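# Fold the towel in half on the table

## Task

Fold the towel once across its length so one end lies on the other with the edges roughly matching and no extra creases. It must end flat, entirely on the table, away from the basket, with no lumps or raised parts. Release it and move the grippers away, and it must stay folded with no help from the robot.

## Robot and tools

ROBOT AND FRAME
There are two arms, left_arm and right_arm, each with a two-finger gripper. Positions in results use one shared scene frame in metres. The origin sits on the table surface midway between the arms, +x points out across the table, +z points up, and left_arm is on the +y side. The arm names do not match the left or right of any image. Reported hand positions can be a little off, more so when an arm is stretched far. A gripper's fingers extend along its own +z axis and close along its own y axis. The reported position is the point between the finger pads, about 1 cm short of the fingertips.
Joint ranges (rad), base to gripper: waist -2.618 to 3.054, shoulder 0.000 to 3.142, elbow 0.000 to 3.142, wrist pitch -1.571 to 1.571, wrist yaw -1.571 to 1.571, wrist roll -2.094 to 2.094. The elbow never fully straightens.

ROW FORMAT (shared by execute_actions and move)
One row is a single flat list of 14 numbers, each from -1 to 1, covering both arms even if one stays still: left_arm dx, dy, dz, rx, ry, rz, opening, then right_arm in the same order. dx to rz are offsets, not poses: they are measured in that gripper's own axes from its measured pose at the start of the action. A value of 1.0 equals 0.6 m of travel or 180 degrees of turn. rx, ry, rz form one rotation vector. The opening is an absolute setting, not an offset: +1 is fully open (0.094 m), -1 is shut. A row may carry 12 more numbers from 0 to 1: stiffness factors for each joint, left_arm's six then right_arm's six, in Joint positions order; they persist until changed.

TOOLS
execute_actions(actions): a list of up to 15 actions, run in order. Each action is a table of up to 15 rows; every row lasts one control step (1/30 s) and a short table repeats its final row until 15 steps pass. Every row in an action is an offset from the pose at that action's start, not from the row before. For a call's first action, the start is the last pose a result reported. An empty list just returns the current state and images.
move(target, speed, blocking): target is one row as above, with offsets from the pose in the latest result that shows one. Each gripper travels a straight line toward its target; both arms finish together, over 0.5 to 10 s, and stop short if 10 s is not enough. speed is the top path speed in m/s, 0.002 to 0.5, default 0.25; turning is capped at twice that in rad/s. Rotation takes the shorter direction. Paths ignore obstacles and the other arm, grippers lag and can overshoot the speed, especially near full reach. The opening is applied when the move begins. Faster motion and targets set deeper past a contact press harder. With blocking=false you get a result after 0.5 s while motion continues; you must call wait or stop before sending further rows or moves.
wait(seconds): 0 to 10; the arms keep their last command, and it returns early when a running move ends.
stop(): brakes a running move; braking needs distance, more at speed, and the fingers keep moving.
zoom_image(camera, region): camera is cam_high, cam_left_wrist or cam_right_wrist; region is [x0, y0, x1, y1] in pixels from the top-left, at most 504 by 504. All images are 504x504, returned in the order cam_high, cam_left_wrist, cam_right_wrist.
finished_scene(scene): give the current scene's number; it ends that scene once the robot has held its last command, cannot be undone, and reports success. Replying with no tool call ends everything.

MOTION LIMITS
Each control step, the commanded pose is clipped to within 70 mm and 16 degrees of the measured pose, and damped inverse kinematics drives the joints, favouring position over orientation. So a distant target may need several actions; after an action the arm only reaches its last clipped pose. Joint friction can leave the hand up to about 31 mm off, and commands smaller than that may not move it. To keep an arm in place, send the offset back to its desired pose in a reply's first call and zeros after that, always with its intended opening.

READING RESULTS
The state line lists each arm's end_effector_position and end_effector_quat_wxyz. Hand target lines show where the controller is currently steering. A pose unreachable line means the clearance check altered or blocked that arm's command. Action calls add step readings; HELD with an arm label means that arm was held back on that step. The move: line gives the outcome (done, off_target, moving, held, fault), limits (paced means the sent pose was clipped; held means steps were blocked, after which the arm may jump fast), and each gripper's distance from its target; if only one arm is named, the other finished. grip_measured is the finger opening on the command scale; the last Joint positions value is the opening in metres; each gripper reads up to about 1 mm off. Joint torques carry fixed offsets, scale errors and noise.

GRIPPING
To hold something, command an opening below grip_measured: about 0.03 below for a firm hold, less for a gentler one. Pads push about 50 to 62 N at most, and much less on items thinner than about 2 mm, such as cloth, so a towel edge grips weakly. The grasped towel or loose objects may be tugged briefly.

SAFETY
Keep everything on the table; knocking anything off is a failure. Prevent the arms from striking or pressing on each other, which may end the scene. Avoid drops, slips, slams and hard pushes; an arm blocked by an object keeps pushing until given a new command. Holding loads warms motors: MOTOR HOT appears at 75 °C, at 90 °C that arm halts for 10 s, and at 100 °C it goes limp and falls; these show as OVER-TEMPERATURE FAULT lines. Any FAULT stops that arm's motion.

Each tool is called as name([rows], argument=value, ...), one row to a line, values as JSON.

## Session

execute_actions(actions=[])

Scene clock: 0.00 s.
left_arm: end_effector_position=(+0.1346, -0.0730, +0.0595) grip_measured=+1.000 end_effector_quat_wxyz=(+0.298, +0.349, +0.880, -0.124) | right_arm: end_effector_position=(+0.2415, -0.2688, +0.0527) grip_measured=+1.000 end_effector_quat_wxyz=(+0.243, +0.102, +0.965, -0.012)
Joint positions: left_arm=[-1.512  1.665  0.941 -0.3   -0.386 -0.572  0.094] | right_arm=[ 0.784  1.084  0.546 -0.653  0.321  0.725  0.094]
Joint velocities: left_arm=[-0.002 -0.002 -0.007  0.022  0.022 -0.022  0.   ] | right_arm=[ 0.012 -0.007  0.002 -0.051 -0.037  0.022  0.   ]
Joint torques (N m, as the arm reports them, + toward a larger angle): no reading
Hand target (left_arm): +0.135, -0.073, +0.059; +0.298, +0.349, +0.880, -0.124
Hand target (right_arm): +0.242, -0.269, +0.053; +0.243, +0.102, +0.965, -0.012
Joint stiffness scale: left_arm=[1. 1. 1. 1. 1. 1.] | right_arm=[1. 1. 1. 1. 1. 1.]

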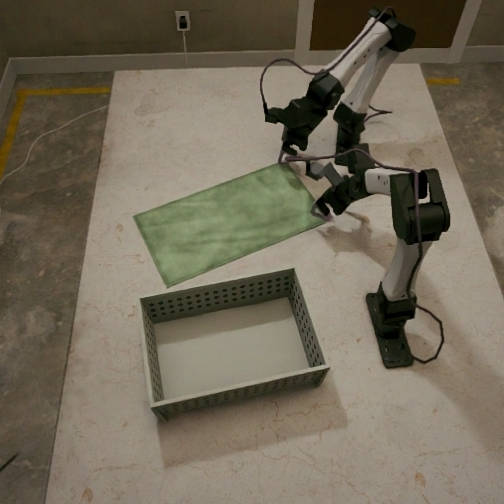

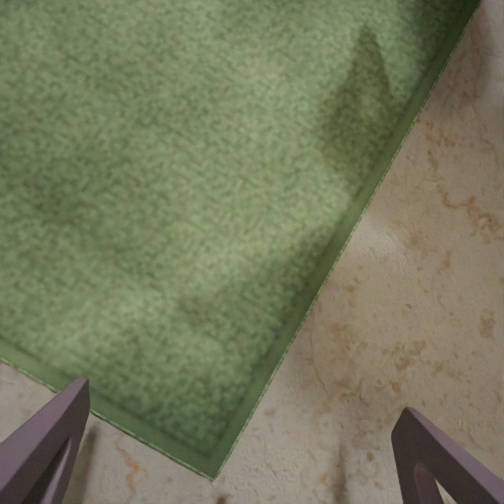

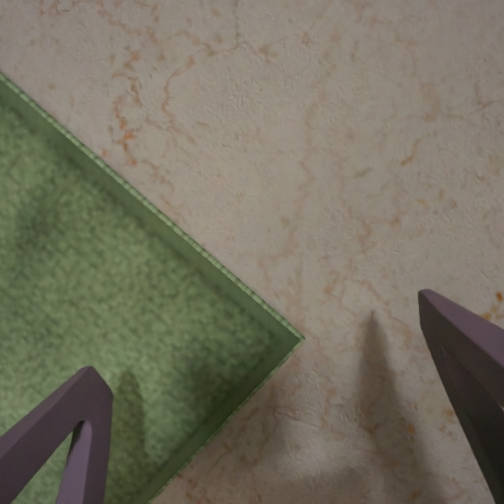

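move(target=[-0.03,0.018,0.044,0.051,0.098,0.1,0.2, 0.029,0.018,0.01,0.086,0.069,0.275,0.2], speed=0.25)

Scene clock: 47.40 s.
left_arm: end_effector_position=(+0.1625, -0.0847, +0.0504) grip_measured=+0.202 end_effector_quat_wxyz=(+0.157, +0.518, +0.836, -0.093) | right_arm: end_effector_position=(+0.2336, -0.2545, +0.0397) grip_measured=+0.201 end_effector_quat_wxyz=(+0.121, +0.520, +0.845, -0.017)
Joint positions: left_arm=[-1.313  1.842  1.246 -0.611 -0.053 -0.118  0.056] | right_arm=[ 0.792  1.399  0.78  -0.88   0.234  1.681  0.056]
Joint velocities: left_arm=[-0.002 -0.002  0.012 -0.037 -0.022  0.066  0.   ] | right_arm=[-0.012 -0.002 -0.007 -0.037 -0.095 -0.037  0.002]
Joint torques (N m, as the arm reports them, + toward a larger angle): left_arm=[ 0.35 -7.15  8.21  1.04  0.08  0.16] | right_arm=[-0.78 -3.98  7.37  0.17  0.02  0.04]
Hand target (left_arm): +0.165, -0.086, +0.049; +0.149, +0.520, +0.836, -0.092
Hand target (right_arm): +0.231, -0.256, +0.038; +0.110, +0.528, +0.842, -0.026
Off the commanded pose (left_arm): 0.002 m, 1 deg.
Off the commanded pose (right_arm): 0.002 m, 2 deg.
Joint stiffness scale: left_arm=[1. 1. 1. 1. 1. 1.] | right_arm=[1. 1. 1. 1. 1. 1.]
move: done

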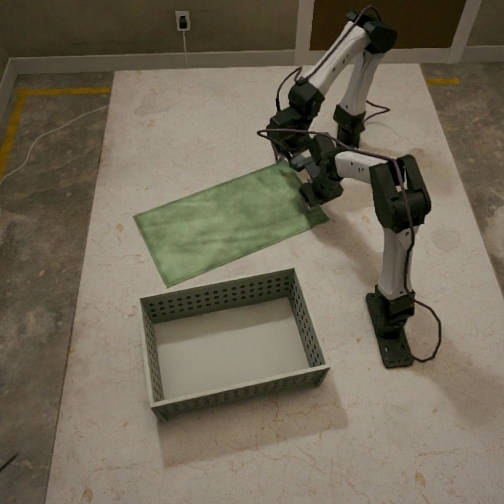

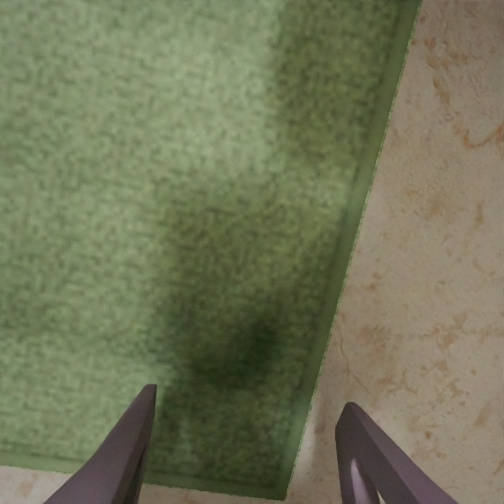

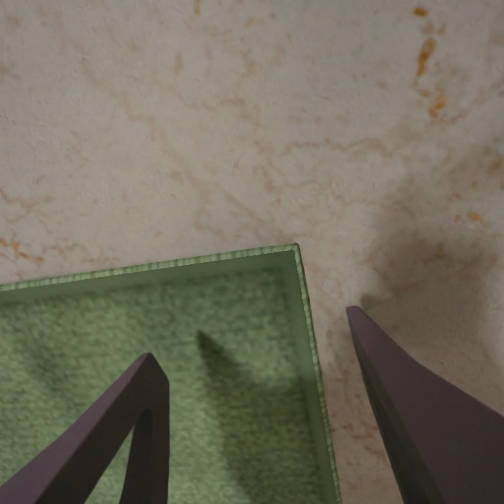

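move(target=[0.027,-0.007,0.07,0,0.015,0,0.2, 0.013,-0.014,0.0565,0.01,0,0,0.2], speed=0.04)

Scene clock: 59.00 s.
left_arm: end_effector_position=(+0.1651, -0.0929, +0.0214) grip_measured=+0.202 end_effector_quat_wxyz=(+0.153, +0.518, +0.837, -0.091) | right_arm: end_effector_position=(+0.2316, -0.2557, +0.0126) grip_measured=+0.201 end_effector_quat_wxyz=(+0.117, +0.520, +0.845, -0.026)
Joint positions: left_arm=[-1.313  1.921  1.231 -0.526 -0.052 -0.12   0.056] | right_arm=[ 0.792  1.46   0.714 -0.772  0.234  1.683  0.056]
Joint velocities: left_arm=[-0.007 -0.002 -0.007 -0.022 -0.051 -0.051  0.   ] | right_arm=[-0.007 -0.012 -0.007 -0.022 -0.022  0.037  0.   ]
Joint torques (N m, as the arm reports them, + toward a larger angle): left_arm=[-0.81 -7.4   4.61  1.25 -0.01 -0.01] | right_arm=[-0.47 -4.35  4.74  0.49  0.17 -0.03]
Hand target (left_arm): +0.158, -0.086, +0.006; +0.137, +0.520, +0.839, -0.081
Hand target (right_arm): +0.229, -0.258, +0.005; +0.113, +0.522, +0.845, -0.031
Off the commanded pose (left_arm): 0.018 m, 2 deg.
Off the commanded pose (right_arm): 0.009 m, 1 deg.
Joint stiffness scale: left_arm=[1. 1. 1. 1. 1. 1.] | right_arm=[1. 1. 1. 1. 1. 1.]
move: off_target (left_arm)

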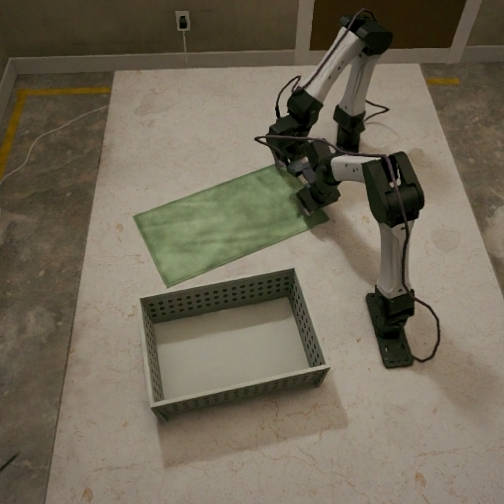

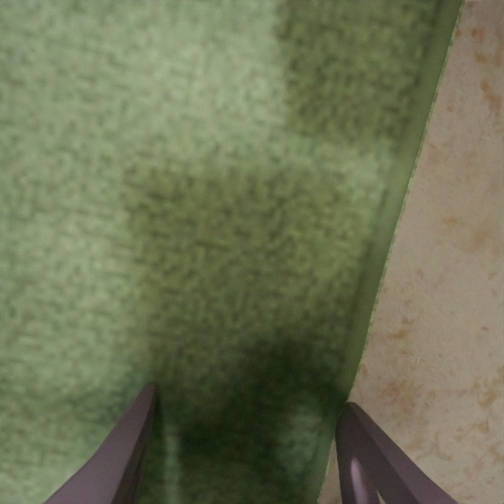

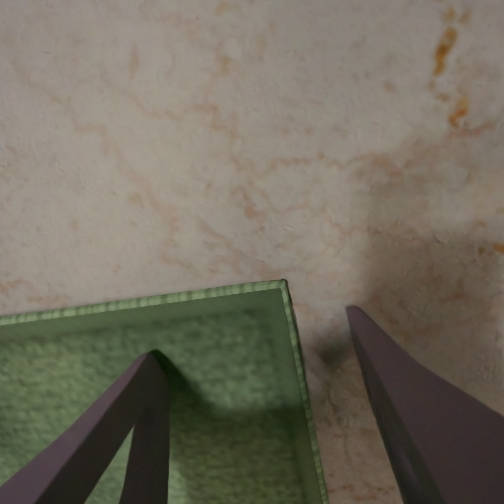

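execute_actions([
  [[0,0,-0.005,0,0,0,0.2, 0,0,0,0,0,0,0.1],[0,0,-0.01,0,0,0,0.2, 0,0,0,0,0,0,0.0],[0,0,-0.015,0,0,0,0.2, 0,0,0,0,0,0,-0.08],[0.002,-0.003,-0.02,0,0,0,0.2, 0,0,0,0,0,0,-0.16],[0.004,-0.006,-0.025,0,0,0,0.2, 0,0,0,0,0,0,-0.24],[0.006,-0.01,-0.03,0,0,0,0.2, 0,0,0,0,0,0,-0.32],[0.008,-0.014,-0.035,0,0,0,0.2, 0,0,0,0,0,0,-0.4],[0.01,-0.018,-0.04,0,0,0,0.2, 0,0,0,0,0,0,-0.48],[0.012,-0.022,-0.04,0,0,0,0.2, 0,0,0,0,0,0,-0.56],[0.012,-0.026,-0.04,0,0,0,0.2, 0,0,0,0,0,0,-0.64],[0.012,-0.03,-0.04,0,0,0,0.2, 0,0,0,0,0,0,-0.72],[0.012,-0.03,-0.04,0,0,0,0.2, 0,0,0,0,0,0,-0.8],[0.012,-0.03,-0.04,0,0,0,0.2, 0,0,0,0,0,0,-0.88],[0.012,-0.03,-0.04,0,0,0,0.2, 0,0,0,0,0,0,-0.95],[0.012,-0.03,-0.04,0,0,0,0.2, 0,0,0,0,0,0,-1]],
])

Scene clock: 83.37 s.
left_arm: end_effector_position=(+0.1443, -0.0955, +0.0435) grip_measured=+0.202 end_effector_quat_wxyz=(+0.160, +0.523, +0.831, -0.103) | right_arm: end_effector_position=(+0.2334, -0.2549, +0.0128) grip_measured=-0.958 end_effector_quat_wxyz=(+0.119, +0.521, +0.845, -0.023)
Joint positions: left_arm=[-1.365  1.857  1.231 -0.567 -0.058 -0.155  0.056] | right_arm=[ 0.792  1.46   0.714 -0.764  0.236  1.683  0.002]
Joint velocities: left_arm=[-0.061 -0.012 -0.017 -0.11  -0.022 -0.051  0.   ] | right_arm=[-0.017 -0.002 -0.007  0.007  0.022  0.007 -0.033]
Joint torques (N m, as the arm reports them, + toward a larger angle): left_arm=[-0.37 -9.08  5.96  1.1  -0.18 -0.02] | right_arm=[-0.26 -6.23  6.26  0.24  0.15  0.01]
Hand target (left_arm): +0.142, -0.088, +0.042; +0.153, +0.518, +0.837, -0.091
Hand target (right_arm): +0.232, -0.256, +0.013; +0.117, +0.520, +0.845, -0.026
Off the commanded pose (left_arm): 0.009 m, 2 deg.
Off the commanded pose (right_arm): 0.002 m, 0 deg.
Joint stiffness scale: left_arm=[1. 1. 1. 1. 1. 1.] | right_arm=[1. 1. 1. 1. 1. 1.]
Step readings (end_effector_position):
0: left_arm (+0.1651, -0.0929, +0.0214) | right_arm (+0.2316, -0.2557, +0.0126)
1: left_arm (+0.1651, -0.0929, +0.0214) | right_arm (+0.2316, -0.2557, +0.0126)
2: left_arm (+0.1651, -0.0929, +0.0218) | right_arm (+0.2316, -0.2557, +0.0126)
4: left_arm (+0.1649, -0.0923, +0.0235) | right_arm (+0.2316, -0.2557, +0.0126)
8: left_arm (+0.1616, -0.0913, +0.0336) | right_arm (+0.2316, -0.2557, +0.0126)
15: end_effector_position above

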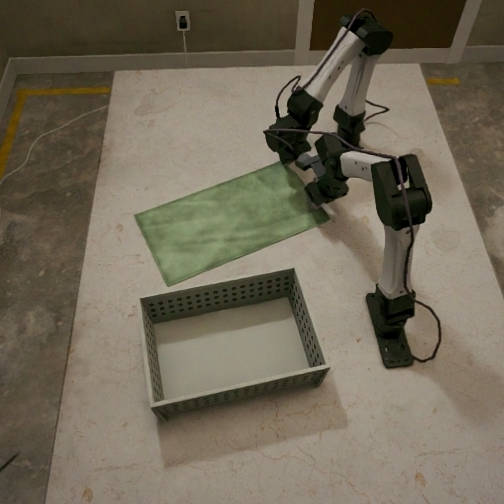

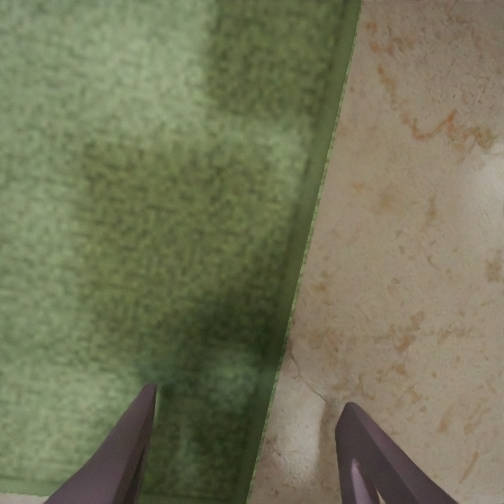

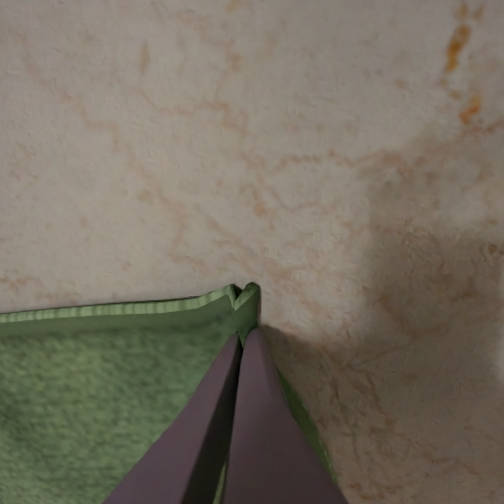

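move(target=[0.044,0.01,0.054,0,0.02,0,0.2, 0,0,0,0,0,0,-1], speed=0.04)

Scene clock: 91.33 s.
left_arm: end_effector_position=(+0.1427, -0.0916, +0.0217) grip_measured=+0.202 end_effector_quat_wxyz=(+0.152, +0.525, +0.832, -0.096) | right_arm: end_effector_position=(+0.2336, -0.2549, +0.0128) grip_measured=-0.968 end_effector_quat_wxyz=(+0.120, +0.521, +0.845, -0.022)
Joint positions: left_arm=[-1.365  1.89   1.189 -0.513 -0.057 -0.154  0.056] | right_arm=[ 0.792  1.46   0.714 -0.763  0.236  1.683  0.002]
Joint velocities: left_arm=[-0.007 -0.002  0.007 -0.007 -0.007  0.037  0.   ] | right_arm=[ 0.007 -0.007 -0.017 -0.007 -0.081 -0.007 -0.   ]
Joint torques (N m, as the arm reports them, + toward a larger angle): left_arm=[ 0.73 -6.85  4.36  1.31  0.09  0.19] | right_arm=[-0.11 -6.15  6.28  0.25  0.09  0.02]
Hand target (left_arm): +0.143, -0.081, +0.004; +0.133, +0.526, +0.836, -0.086
Hand target (right_arm): +0.233, -0.255, +0.013; +0.119, +0.521, +0.845, -0.023
Off the commanded pose (left_arm): 0.021 m, 2 deg.
Off the commanded pose (right_arm): 0.000 m, 0 deg.
Joint stiffness scale: left_arm=[1. 1. 1. 1. 1. 1.] | right_arm=[1. 1. 1. 1. 1. 1.]
move: off_target (left_arm)

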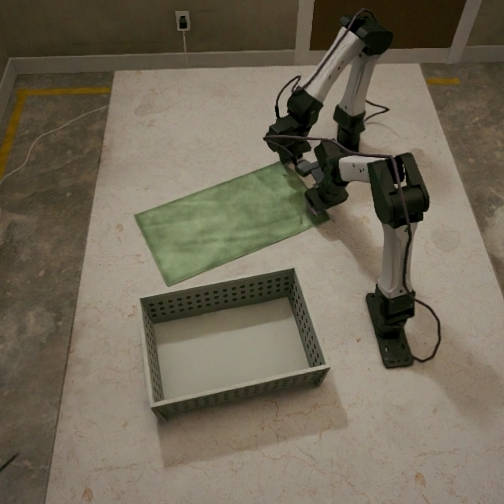

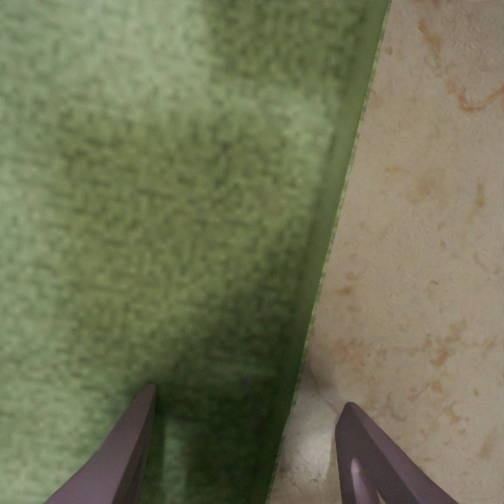

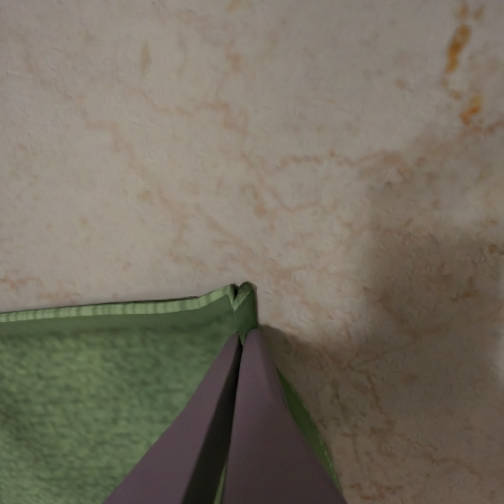

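execute_actions([
  [[0,0,0,0,0,0,0.1, 0,0,0,0,0,0,-1],[0,0,0,0,0,0,0.0, 0,0,0,0,0,0,-1],[0,0,0,0,0,0,-0.08, 0,0,0,0,0,0,-1],[0,0,0,0,0,0,-0.16, 0,0,0,0,0,0,-1],[0,0,0,0,0,0,-0.24, 0,0,0,0,0,0,-1],[0,0,0,0,0,0,-0.32, 0,0,0,0,0,0,-1],[0,0,0,0,0,0,-0.4, 0,0,0,0,0,0,-1],[0,0,0,0,0,0,-0.48, 0,0,0,0,0,0,-1],[0,0,0,0,0,0,-0.56, 0,0,0,0,0,0,-1],[0,0,0,0,0,0,-0.64, 0,0,0,0,0,0,-1],[0,0,0,0,0,0,-0.72, 0,0,0,0,0,0,-1],[0,0,0,0,0,0,-0.8, 0,0,0,0,0,0,-1],[0,0,0,0,0,0,-0.88, 0,0,0,0,0,0,-1],[0,0,0,0,0,0,-0.95, 0,0,0,0,0,0,-1],[0,0,0,0,0,0,-1, 0,0,0,0,0,0,-1]],
  [[0,0,0,0,0,0,-1, 0,0,0,0,0,0,-1]],
])

Scene clock: 104.73 s.
left_arm: end_effector_position=(+0.1437, -0.0921, +0.0221) grip_measured=-0.977 end_effector_quat_wxyz=(+0.154, +0.525, +0.832, -0.095) | right_arm: end_effector_position=(+0.2336, -0.2549, +0.0128) grip_measured=-0.968 end_effector_quat_wxyz=(+0.120, +0.521, +0.845, -0.022)
Joint positions: left_arm=[-1.365  1.89   1.189 -0.509 -0.062 -0.153  0.001] | right_arm=[ 0.792  1.46   0.714 -0.763  0.236  1.683  0.002]
Joint velocities: left_arm=[ 0.002  0.012  0.002 -0.022  0.037 -0.022  0.   ] | right_arm=[-0.002 -0.002  0.007 -0.022 -0.051  0.007 -0.001]
Joint torques (N m, as the arm reports them, + toward a larger angle): left_arm=[-0.29 -8.71  6.39  1.18 -0.03  0.09] | right_arm=[-0.02 -6.23  6.23  0.27  0.16  0.02]
Hand target (left_arm): +0.144, -0.092, +0.022; +0.154, +0.525, +0.832, -0.095
Hand target (right_arm): +0.234, -0.255, +0.013; +0.120, +0.521, +0.845, -0.022
Off the commanded pose (left_arm): 0.000 m, 0 deg.
Off the commanded pose (right_arm): 0.000 m, 0 deg.
Joint stiffness scale: left_arm=[1. 1. 1. 1. 1. 1.] | right_arm=[1. 1. 1. 1. 1. 1.]
Step readings (end_effector_position; steps 1 to 15: 1st action; 16 to 30: 2nd action):
0: left_arm (+0.1427, -0.0916, +0.0217) | right_arm (+0.2336, -0.2549, +0.0128)
1: left_arm (+0.1428, -0.0916, +0.0217) | right_arm (+0.2336, -0.2549, +0.0128)
2: left_arm (+0.1429, -0.0916, +0.0218) | right_arm (+0.2336, -0.2549, +0.0128)
4: left_arm (+0.1432, -0.0916, +0.0218) | right_arm (+0.2336, -0.2549, +0.0128)
8: left_arm (+0.1434, -0.0915, +0.0218) | right_arm (+0.2336, -0.2549, +0.0128)
15: left_arm (+0.1436, -0.0920, +0.0220) | right_arm (+0.2336, -0.2549, +0.0128)
16: left_arm (+0.1436, -0.0922, +0.0220) | right_arm (+0.2336, -0.2549, +0.0128)
17: left_arm (+0.1437, -0.0921, +0.0221) | right_arm (+0.2336, -0.2549, +0.0128)
19: left_arm (+0.1437, -0.0921, +0.0221) | right_arm (+0.2336, -0.2549, +0.0128)
23: left_arm (+0.1437, -0.0921, +0.0221) | right_arm (+0.2336, -0.2549, +0.0128)
30: end_effector_position above

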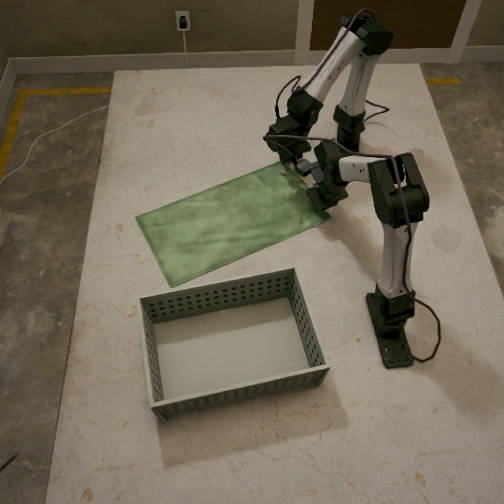

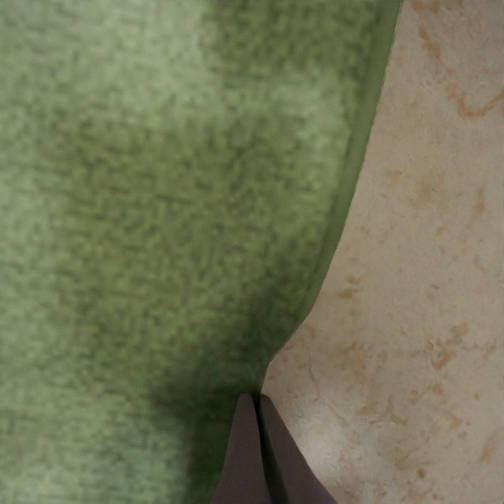

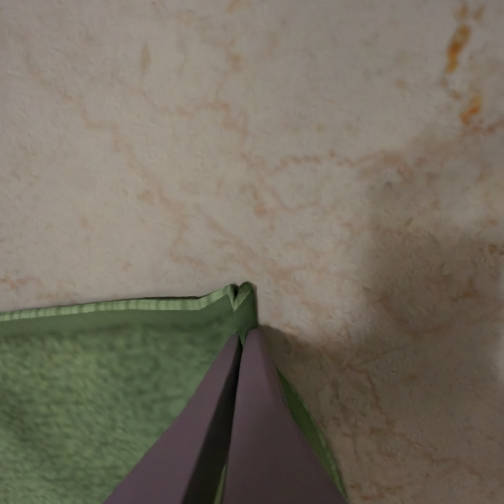

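move(target=[-0.131,-0.082,-0.343,0.02,-0.075,0,-1, -0.083,-0.051,-0.364,-0.104,0.035,0,-1], speed=0.08)

Scene clock: 124.30 s.
left_arm: end_effector_position=(+0.1041, -0.1159, +0.2332) grip_measured=-0.977 end_effector_quat_wxyz=(+0.229, +0.515, +0.807, -0.178) | right_arm: end_effector_position=(+0.1945, -0.2712, +0.2329) grip_measured=-0.968 end_effector_quat_wxyz=(+0.159, +0.494, +0.843, +0.144)
Joint positions: left_arm=[-1.485  1.683  1.692 -1.    -0.1   -0.243  0.001] | right_arm=[ 0.746  0.964  1.248 -1.442  0.138  1.571  0.002]
Joint velocities: left_arm=[-0.007 -0.012  0.002  0.007 -0.007 -0.022  0.   ] | right_arm=[-0.002 -0.007 -0.022 -0.125 -0.007 -0.007 -0.   ]
Joint torques (N m, as the arm reports them, + toward a larger angle): left_arm=[-0.96 -8.24  8.5   1.5  -0.14  0.  ] | right_arm=[-0.9  -2.13  7.61  0.92 -0.04 -0.09]
Hand target (left_arm): +0.101, -0.115, +0.243; +0.235, +0.513, +0.805, -0.183
Hand target (right_arm): +0.189, -0.274, +0.235; +0.155, +0.493, +0.844, +0.145
Off the commanded pose (left_arm): 0.011 m, 1 deg.
Off the commanded pose (right_arm): 0.008 m, 0 deg.
Joint stiffness scale: left_arm=[1. 1. 1. 1. 1. 1.] | right_arm=[1. 1. 1. 1. 1. 1.]
move: off_target (left_arm)

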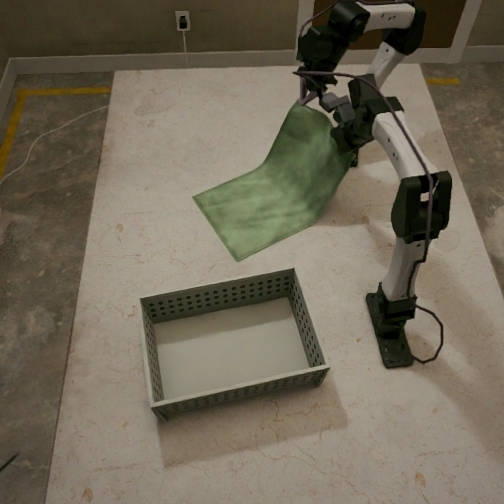

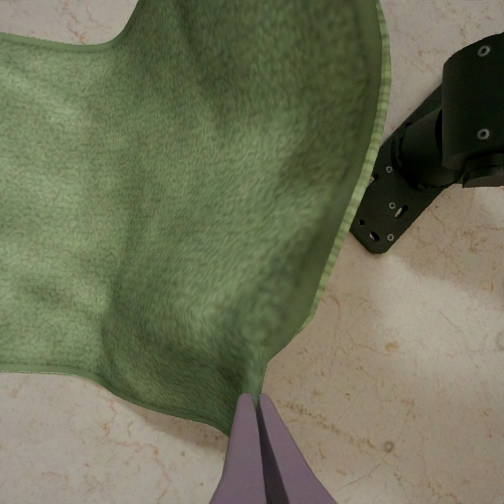

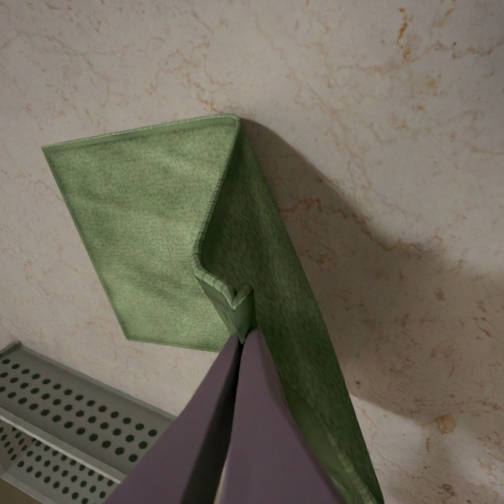

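move(target=[0.04,0.286,0.032,0,0,0,-1, -0.014,0.227,0.181,0,0,0,-1], speed=0.12)

Scene clock: 146.50 s.
left_arm: end_effector_position=(+0.2560, -0.0376, +0.2047) grip_measured=-0.977 end_effector_quat_wxyz=(+0.241, +0.513, +0.806, -0.173) | right_arm: end_effector_position=(+0.3448, -0.2061, +0.1879) grip_measured=-0.968 end_effector_quat_wxyz=(+0.161, +0.494, +0.843, +0.140)
Joint positions: left_arm=[-0.971  1.612  1.494 -0.871  0.164  0.189  0.001] | right_arm=[ 0.674  1.503  1.402 -1.055  0.117  1.504  0.002]
Joint velocities: left_arm=[ 0.002  0.017 -0.002  0.081  0.066  0.066 -0.001] | right_arm=[-0.007 -0.017 -0.017 -0.051 -0.037  0.007 -0.001]
Joint torques (N m, as the arm reports them, + toward a larger angle): left_arm=[ 0.12 -6.7   5.52  1.7   0.2   0.17] | right_arm=[-0.99 -7.11  8.13  1.25 -0.01 -0.09]
Hand target (left_arm): +0.255, -0.036, +0.195; +0.231, +0.517, +0.806, -0.172
Hand target (right_arm): +0.350, -0.205, +0.188; +0.160, +0.494, +0.843, +0.145
Off the commanded pose (left_arm): 0.010 m, 2 deg.
Off the commanded pose (right_arm): 0.006 m, 1 deg.
Joint stiffness scale: left_arm=[1. 1. 1. 1. 1. 1.] | right_arm=[1. 1. 1. 1. 1. 1.]
move: done

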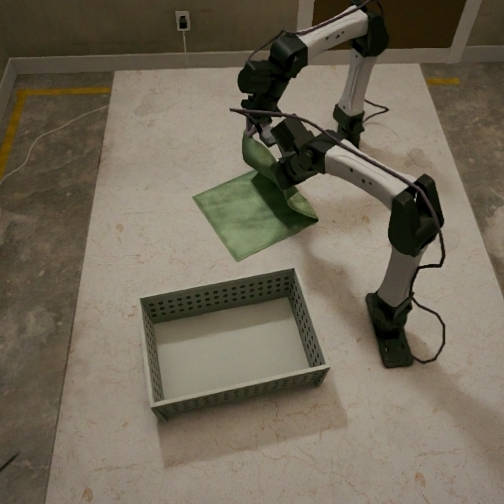

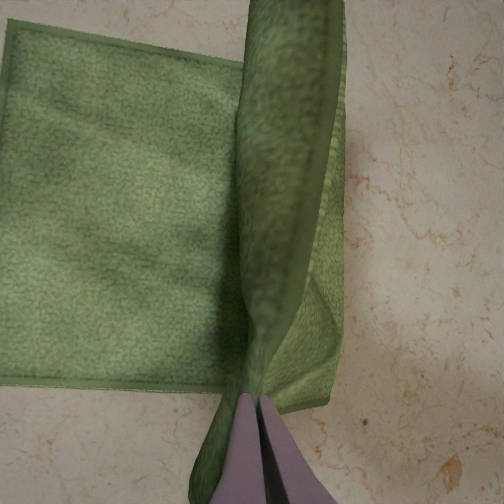

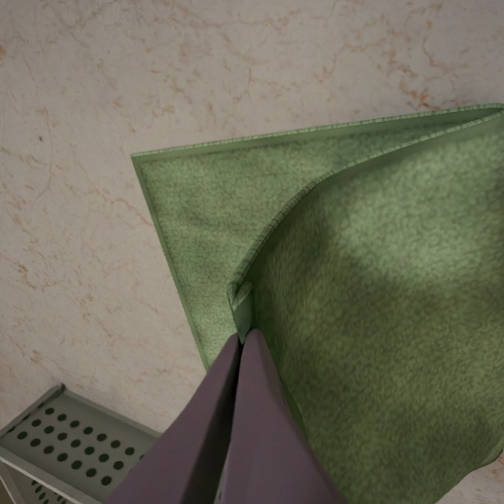

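move(target=[0.12,0.2255,0.173,0.14,0.1,0,-1, 0.011,0.133,0.273,0.11,0,0,-1], speed=0.12)

Scene clock: 163.97 s.
left_arm: end_effector_position=(+0.3723, +0.0188, +0.0711) grip_measured=-0.977 end_effector_quat_wxyz=(+0.003, +0.576, +0.776, -0.257) | right_arm: end_effector_position=(+0.4711, -0.1440, +0.0730) grip_measured=-0.968 end_effector_quat_wxyz=(+0.079, +0.509, +0.857, +0.007)
Joint positions: left_arm=[-0.567  2.384  2.141 -1.406  0.514  0.806  0.001] | right_arm=[ 0.674  2.411  2.278 -1.339  0.126  1.534  0.002]
Joint velocities: left_arm=[ 0.007  0.017 -0.002 -0.007 -0.051 -0.007  0.   ] | right_arm=[-0.027 -0.002  0.017 -0.022 -0.066  0.007  0.001]
Joint torques (N m, as the arm reports them, + toward a larger angle): left_arm=[  0.12 -10.86   7.63   0.01   0.42   0.21] | right_arm=[ -1.18 -15.75   7.86   0.16   0.2    0.05]
Hand target (left_arm): +0.373, +0.021, +0.070; -0.003, +0.575, +0.776, -0.260
Hand target (right_arm): +0.471, -0.152, +0.067; +0.075, +0.517, +0.853, -0.008
Off the commanded pose (left_arm): 0.005 m, 1 deg.
Off the commanded pose (right_arm): 0.007 m, 2 deg.
Joint stiffness scale: left_arm=[1. 1. 1. 1. 1. 1.] | right_arm=[1. 1. 1. 1. 1. 1.]
move: done

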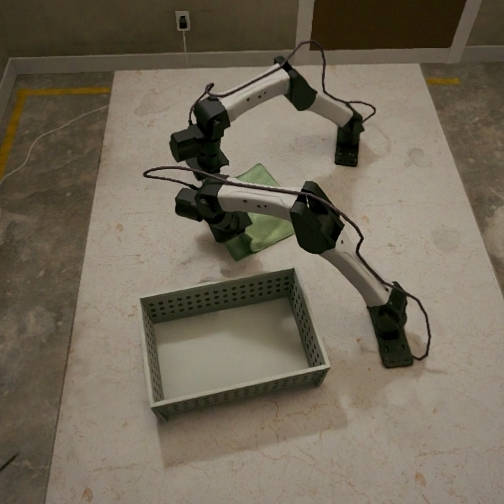

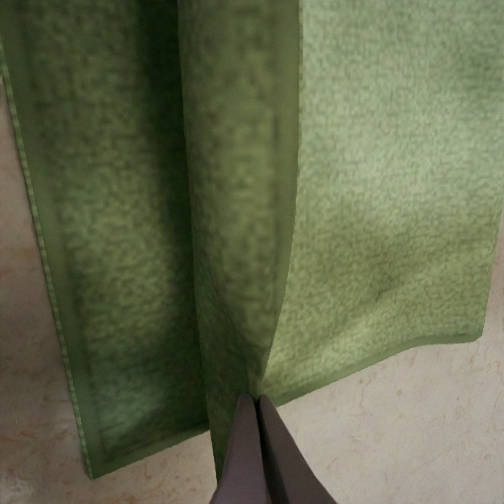

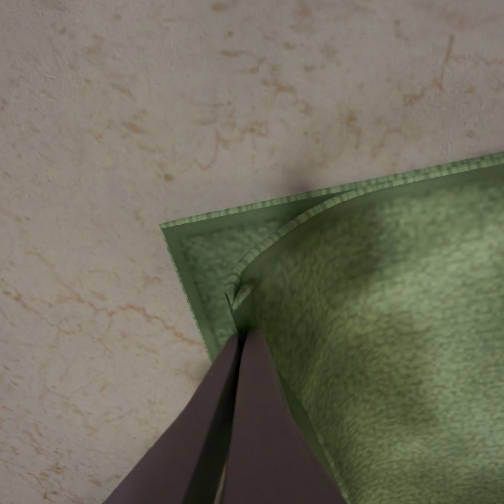

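move(target=[0.02,0.04,0.032,0,0,0,-1, -0.024,0.02,0.055,0,0,0,-1], speed=0.05)

Scene clock: 181.10 s.
left_arm: end_effector_position=(+0.3874, +0.0188, +0.0545) grip_measured=-0.977 end_effector_quat_wxyz=(+0.022, +0.582, +0.772, -0.255) | right_arm: end_effector_position=(+0.4854, -0.1492, +0.0501) grip_measured=-0.968 end_effector_quat_wxyz=(+0.076, +0.507, +0.858, +0.007)
Joint positions: left_arm=[-0.551  2.414  2.13  -1.333  0.515  0.829  0.001] | right_arm=[ 0.649  2.473  2.298 -1.3    0.118  1.505  0.002]
Joint velocities: left_arm=[ 0.002 -0.022  0.007  0.037 -0.037 -0.007 -0.001] | right_arm=[-0.007 -0.012 -0.002  0.007 -0.007 -0.081  0.   ]
Joint torques (N m, as the arm reports them, + toward a larger angle): left_arm=[  0.53 -11.05   4.48   0.21   0.32   0.2 ] | right_arm=[ -1.29 -16.04   8.06   0.55   0.15  -0.13]
Hand target (left_arm): +0.383, +0.027, +0.041; +0.003, +0.576, +0.776, -0.257
Hand target (right_arm): +0.493, -0.154, +0.043; +0.079, +0.509, +0.857, +0.007
Off the commanded pose (left_arm): 0.016 m, 2 deg.
Off the commanded pose (right_arm): 0.011 m, 0 deg.
Joint stiffness scale: left_arm=[1. 1. 1. 1. 1. 1.] | right_arm=[1. 1. 1. 1. 1. 1.]
move: off_target (left_arm, right_arm)

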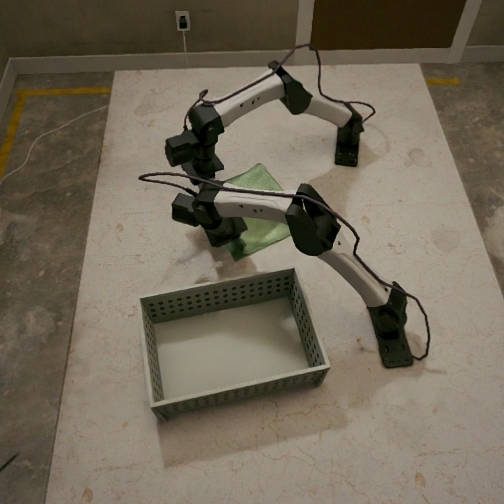

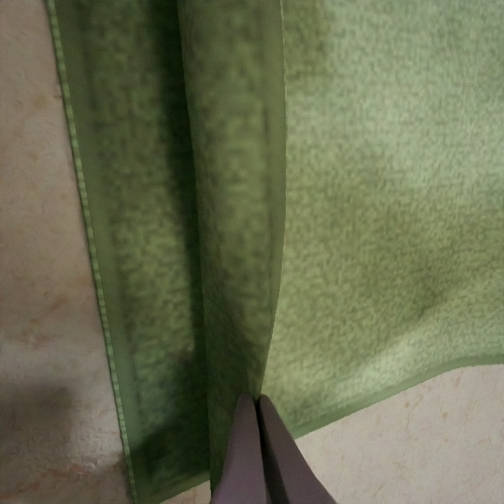

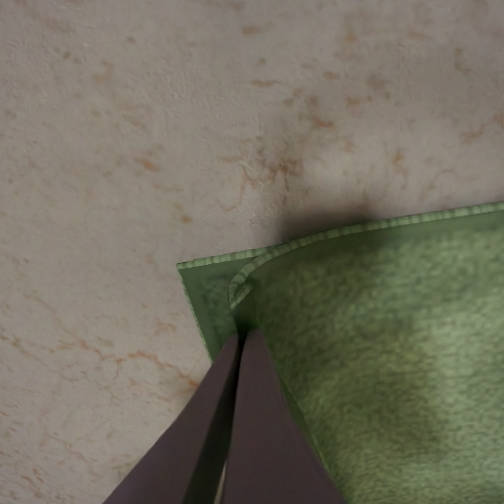

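execute_actions([
  [[0,0,0,0,0,0,-0.8, 0,0,0,0,0,0,-0.8],[0,0,0,0,0,0,-0.6, 0,0,0,0,0,0,-0.6],[0,0,0,0,0,0,-0.4, 0,0,0,0,0,0,-0.4],[0,0,0,0,0,0,-0.2, 0,0,0,0,0,0,-0.2],[0,0,0,0,0,0,0, 0,0,0,0,0,0,0],[0,0,0,0,0,0,0.2, 0,0,0,0,0,0,0.2]],
])

Scene clock: 187.73 s.
left_arm: end_effector_position=(+0.3874, +0.0187, +0.0545) grip_measured=+0.198 end_effector_quat_wxyz=(+0.023, +0.582, +0.772, -0.255) | right_arm: end_effector_position=(+0.4854, -0.1492, +0.0501) grip_measured=+0.198 end_effector_quat_wxyz=(+0.076, +0.507, +0.859, +0.007)
Joint positions: left_arm=[-0.551  2.414  2.13  -1.333  0.515  0.83   0.056] | right_arm=[ 0.649  2.473  2.298 -1.3    0.118  1.504  0.056]
Joint velocities: left_arm=[ 0.012 -0.012 -0.002  0.051  0.022 -0.022  0.001] | right_arm=[-0.012 -0.007 -0.002  0.051  0.066 -0.007 -0.001]
Joint torques (N m, as the arm reports them, + toward a larger angle): left_arm=[ -0.2  -12.17   6.21   0.26   0.35   0.11] | right_arm=[ -0.33 -18.25   6.91   0.36   0.06  -0.02]
Hand target (left_arm): +0.387, +0.019, +0.055; +0.022, +0.582, +0.772, -0.255
Hand target (right_arm): +0.485, -0.149, +0.050; +0.076, +0.507, +0.858, +0.007
Off the commanded pose (left_arm): 0.000 m, 0 deg.
Off the commanded pose (right_arm): 0.000 m, 0 deg.
Joint stiffness scale: left_arm=[1. 1. 1. 1. 1. 1.] | right_arm=[1. 1. 1. 1. 1. 1.]
Step readings (end_effector_position):
0: left_arm (+0.3874, +0.0187, +0.0545) | right_arm (+0.4854, -0.1492, +0.0501)
1: left_arm (+0.3874, +0.0187, +0.0545) | right_arm (+0.4854, -0.1492, +0.0501)
2: left_arm (+0.3874, +0.0187, +0.0545) | right_arm (+0.4854, -0.1492, +0.0501)
4: left_arm (+0.3874, +0.0187, +0.0545) | right_arm (+0.4854, -0.1492, +0.0501)
8: left_arm (+0.3874, +0.0187, +0.0545) | right_arm (+0.4854, -0.1492, +0.0501)
15: end_effector_position above

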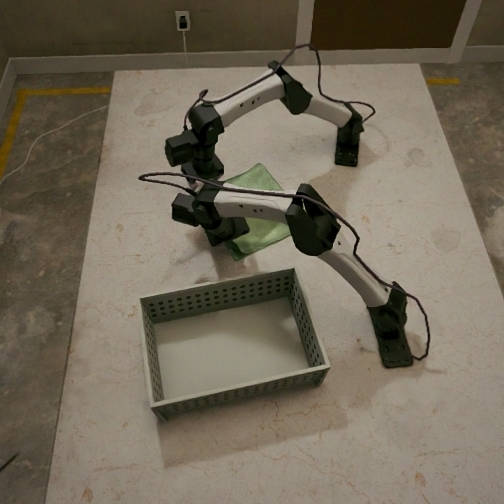

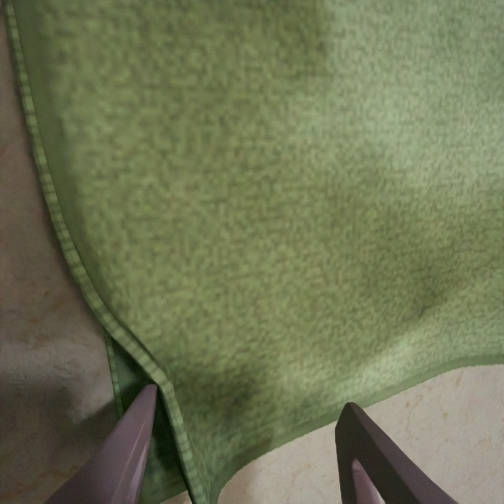

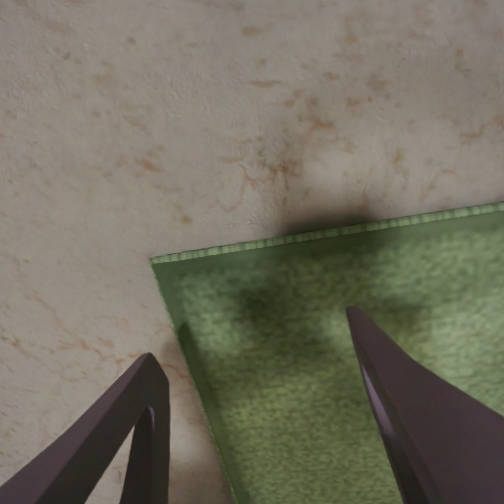

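move(target=[0,0.02,-0.11,0,0,0,0.4, 0,0,-0.15,-0.05,0,0,0.2], speed=0.1)

Scene clock: 191.63 s.
left_arm: end_effector_position=(+0.4129, +0.0463, +0.0983) grip_measured=+0.398 end_effector_quat_wxyz=(+0.039, +0.575, +0.777, -0.253) | right_arm: end_effector_position=(+0.4815, -0.1438, +0.1465) grip_measured=+0.199 end_effector_quat_wxyz=(+0.128, +0.502, +0.851, +0.086)
Joint positions: left_arm=[-0.474  2.463  2.391 -1.547  0.515  0.887  0.066] | right_arm=[ 0.662  2.259  2.275 -1.3    0.118  1.504  0.056]
Joint velocities: left_arm=[ 0.007  0.002  0.002 -0.022  0.037 -0.007 -0.001] | right_arm=[-0.007  0.002  0.002 -0.125 -0.007  0.022 -0.001]
Joint torques (N m, as the arm reports them, + toward a larger angle): left_arm=[  0.2  -12.85   7.69   0.15   0.32   0.17] | right_arm=[  0.64 -16.14   6.31   0.7   -0.03  -0.01]
Hand target (left_arm): +0.416, +0.049, +0.107; +0.048, +0.577, +0.776, -0.249
Hand target (right_arm): +0.473, -0.142, +0.140; +0.114, +0.498, +0.856, +0.074
Off the commanded pose (left_arm): 0.010 m, 2 deg.
Off the commanded pose (right_arm): 0.011 m, 2 deg.
Joint stiffness scale: left_arm=[1. 1. 1. 1. 1. 1.] | right_arm=[1. 1. 1. 1. 1. 1.]
joint sent to its limit (left arm) — the command would take joint 4 (wrist pitch) past its lower limit, so that joint was sent only as far as its limit.
move: off_target (right_arm)

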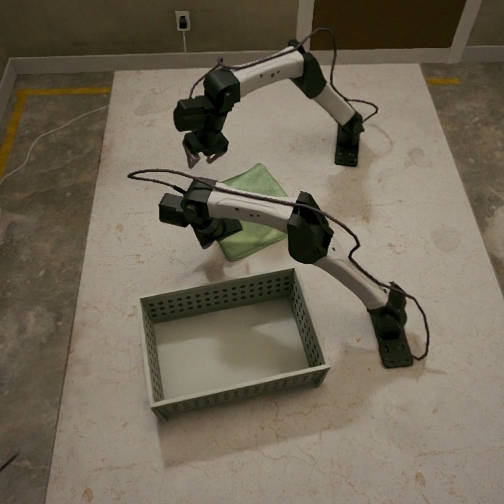

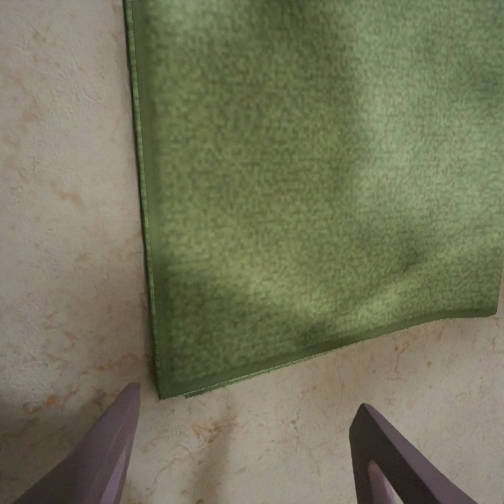

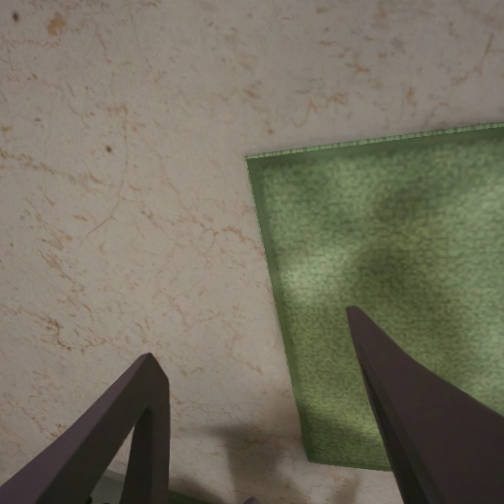

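move(target=[0.149,-0.494,-0.15,-0.2,-0.12,0,0.4, -0.179,-0.483,-0.209,-0.1,-0.05,0,0.2], speed=0.25)

zoom_image(camera="cam_high", region=[160, 130, 340, 290])

Scene clock: 204.83 s.
left_arm: end_effector_position=(+0.1349, +0.0958, +0.2591) grip_measured=+0.398 end_effector_quat_wxyz=(+0.359, +0.473, +0.796, -0.115) | right_arm: end_effector_position=(+0.2625, -0.3848, +0.2199) grip_measured=+0.199 end_effector_quat_wxyz=(+0.297, +0.473, +0.809, +0.182)
Joint positions: left_arm=[-1.344  0.885  1.139 -1.098 -0.29  -0.085  0.066] | right_arm=[-0.105  0.879  1.007 -1.014 -0.215  0.824  0.056]
Joint velocities: left_arm=[ 0.002 -0.022  0.002 -0.007 -0.051 -0.037 -0.   ] | right_arm=[ 0.017  0.002  0.007  0.007 -0.037 -0.066  0.001]
Joint torques (N m, as the arm reports them, + toward a larger angle): left_arm=[-0.89  0.05  7.21  1.7  -0.21  0.  ] | right_arm=[-1.05 -1.26  5.89  1.39 -0.27 -0.14]
Hand target (left_arm): +0.134, +0.096, +0.257; +0.353, +0.475, +0.799, -0.107
Hand target (right_arm): +0.256, -0.383, +0.209; +0.275, +0.477, +0.815, +0.180
Off the commanded pose (left_arm): 0.012 m, 1 deg.
Off the commanded pose (right_arm): 0.023 m, 3 deg.
Joint stiffness scale: left_arm=[1. 1. 1. 1. 1. 1.] | right_arm=[1. 1. 1. 1. 1. 1.]
move: off_target (left_arm, right_arm)

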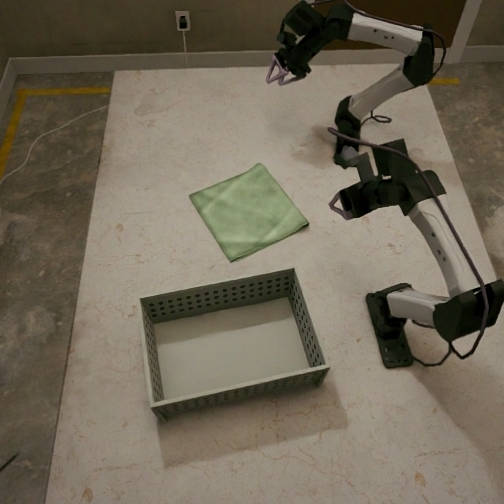

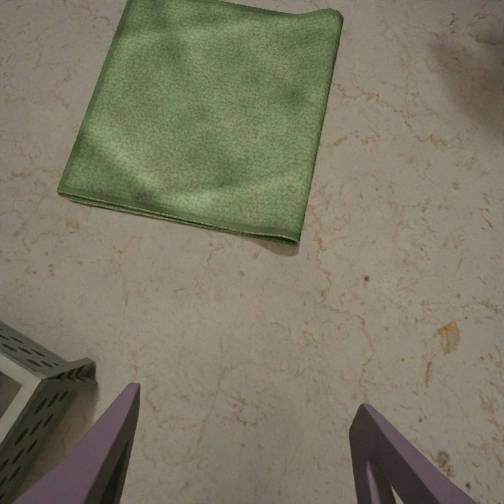

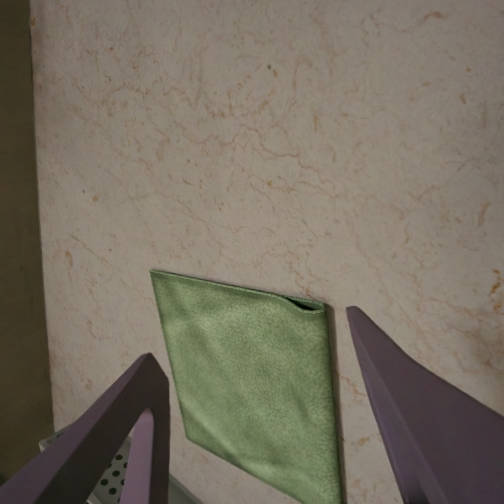

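Region (160, 130, 340, 290) of cam_high's 504x504 image, scaled by 2.800, with more detail than that image has.

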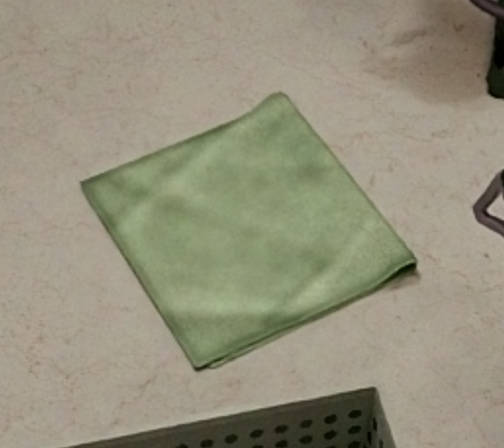

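finished_scene(scene=2)

The scene is finished: the task was done.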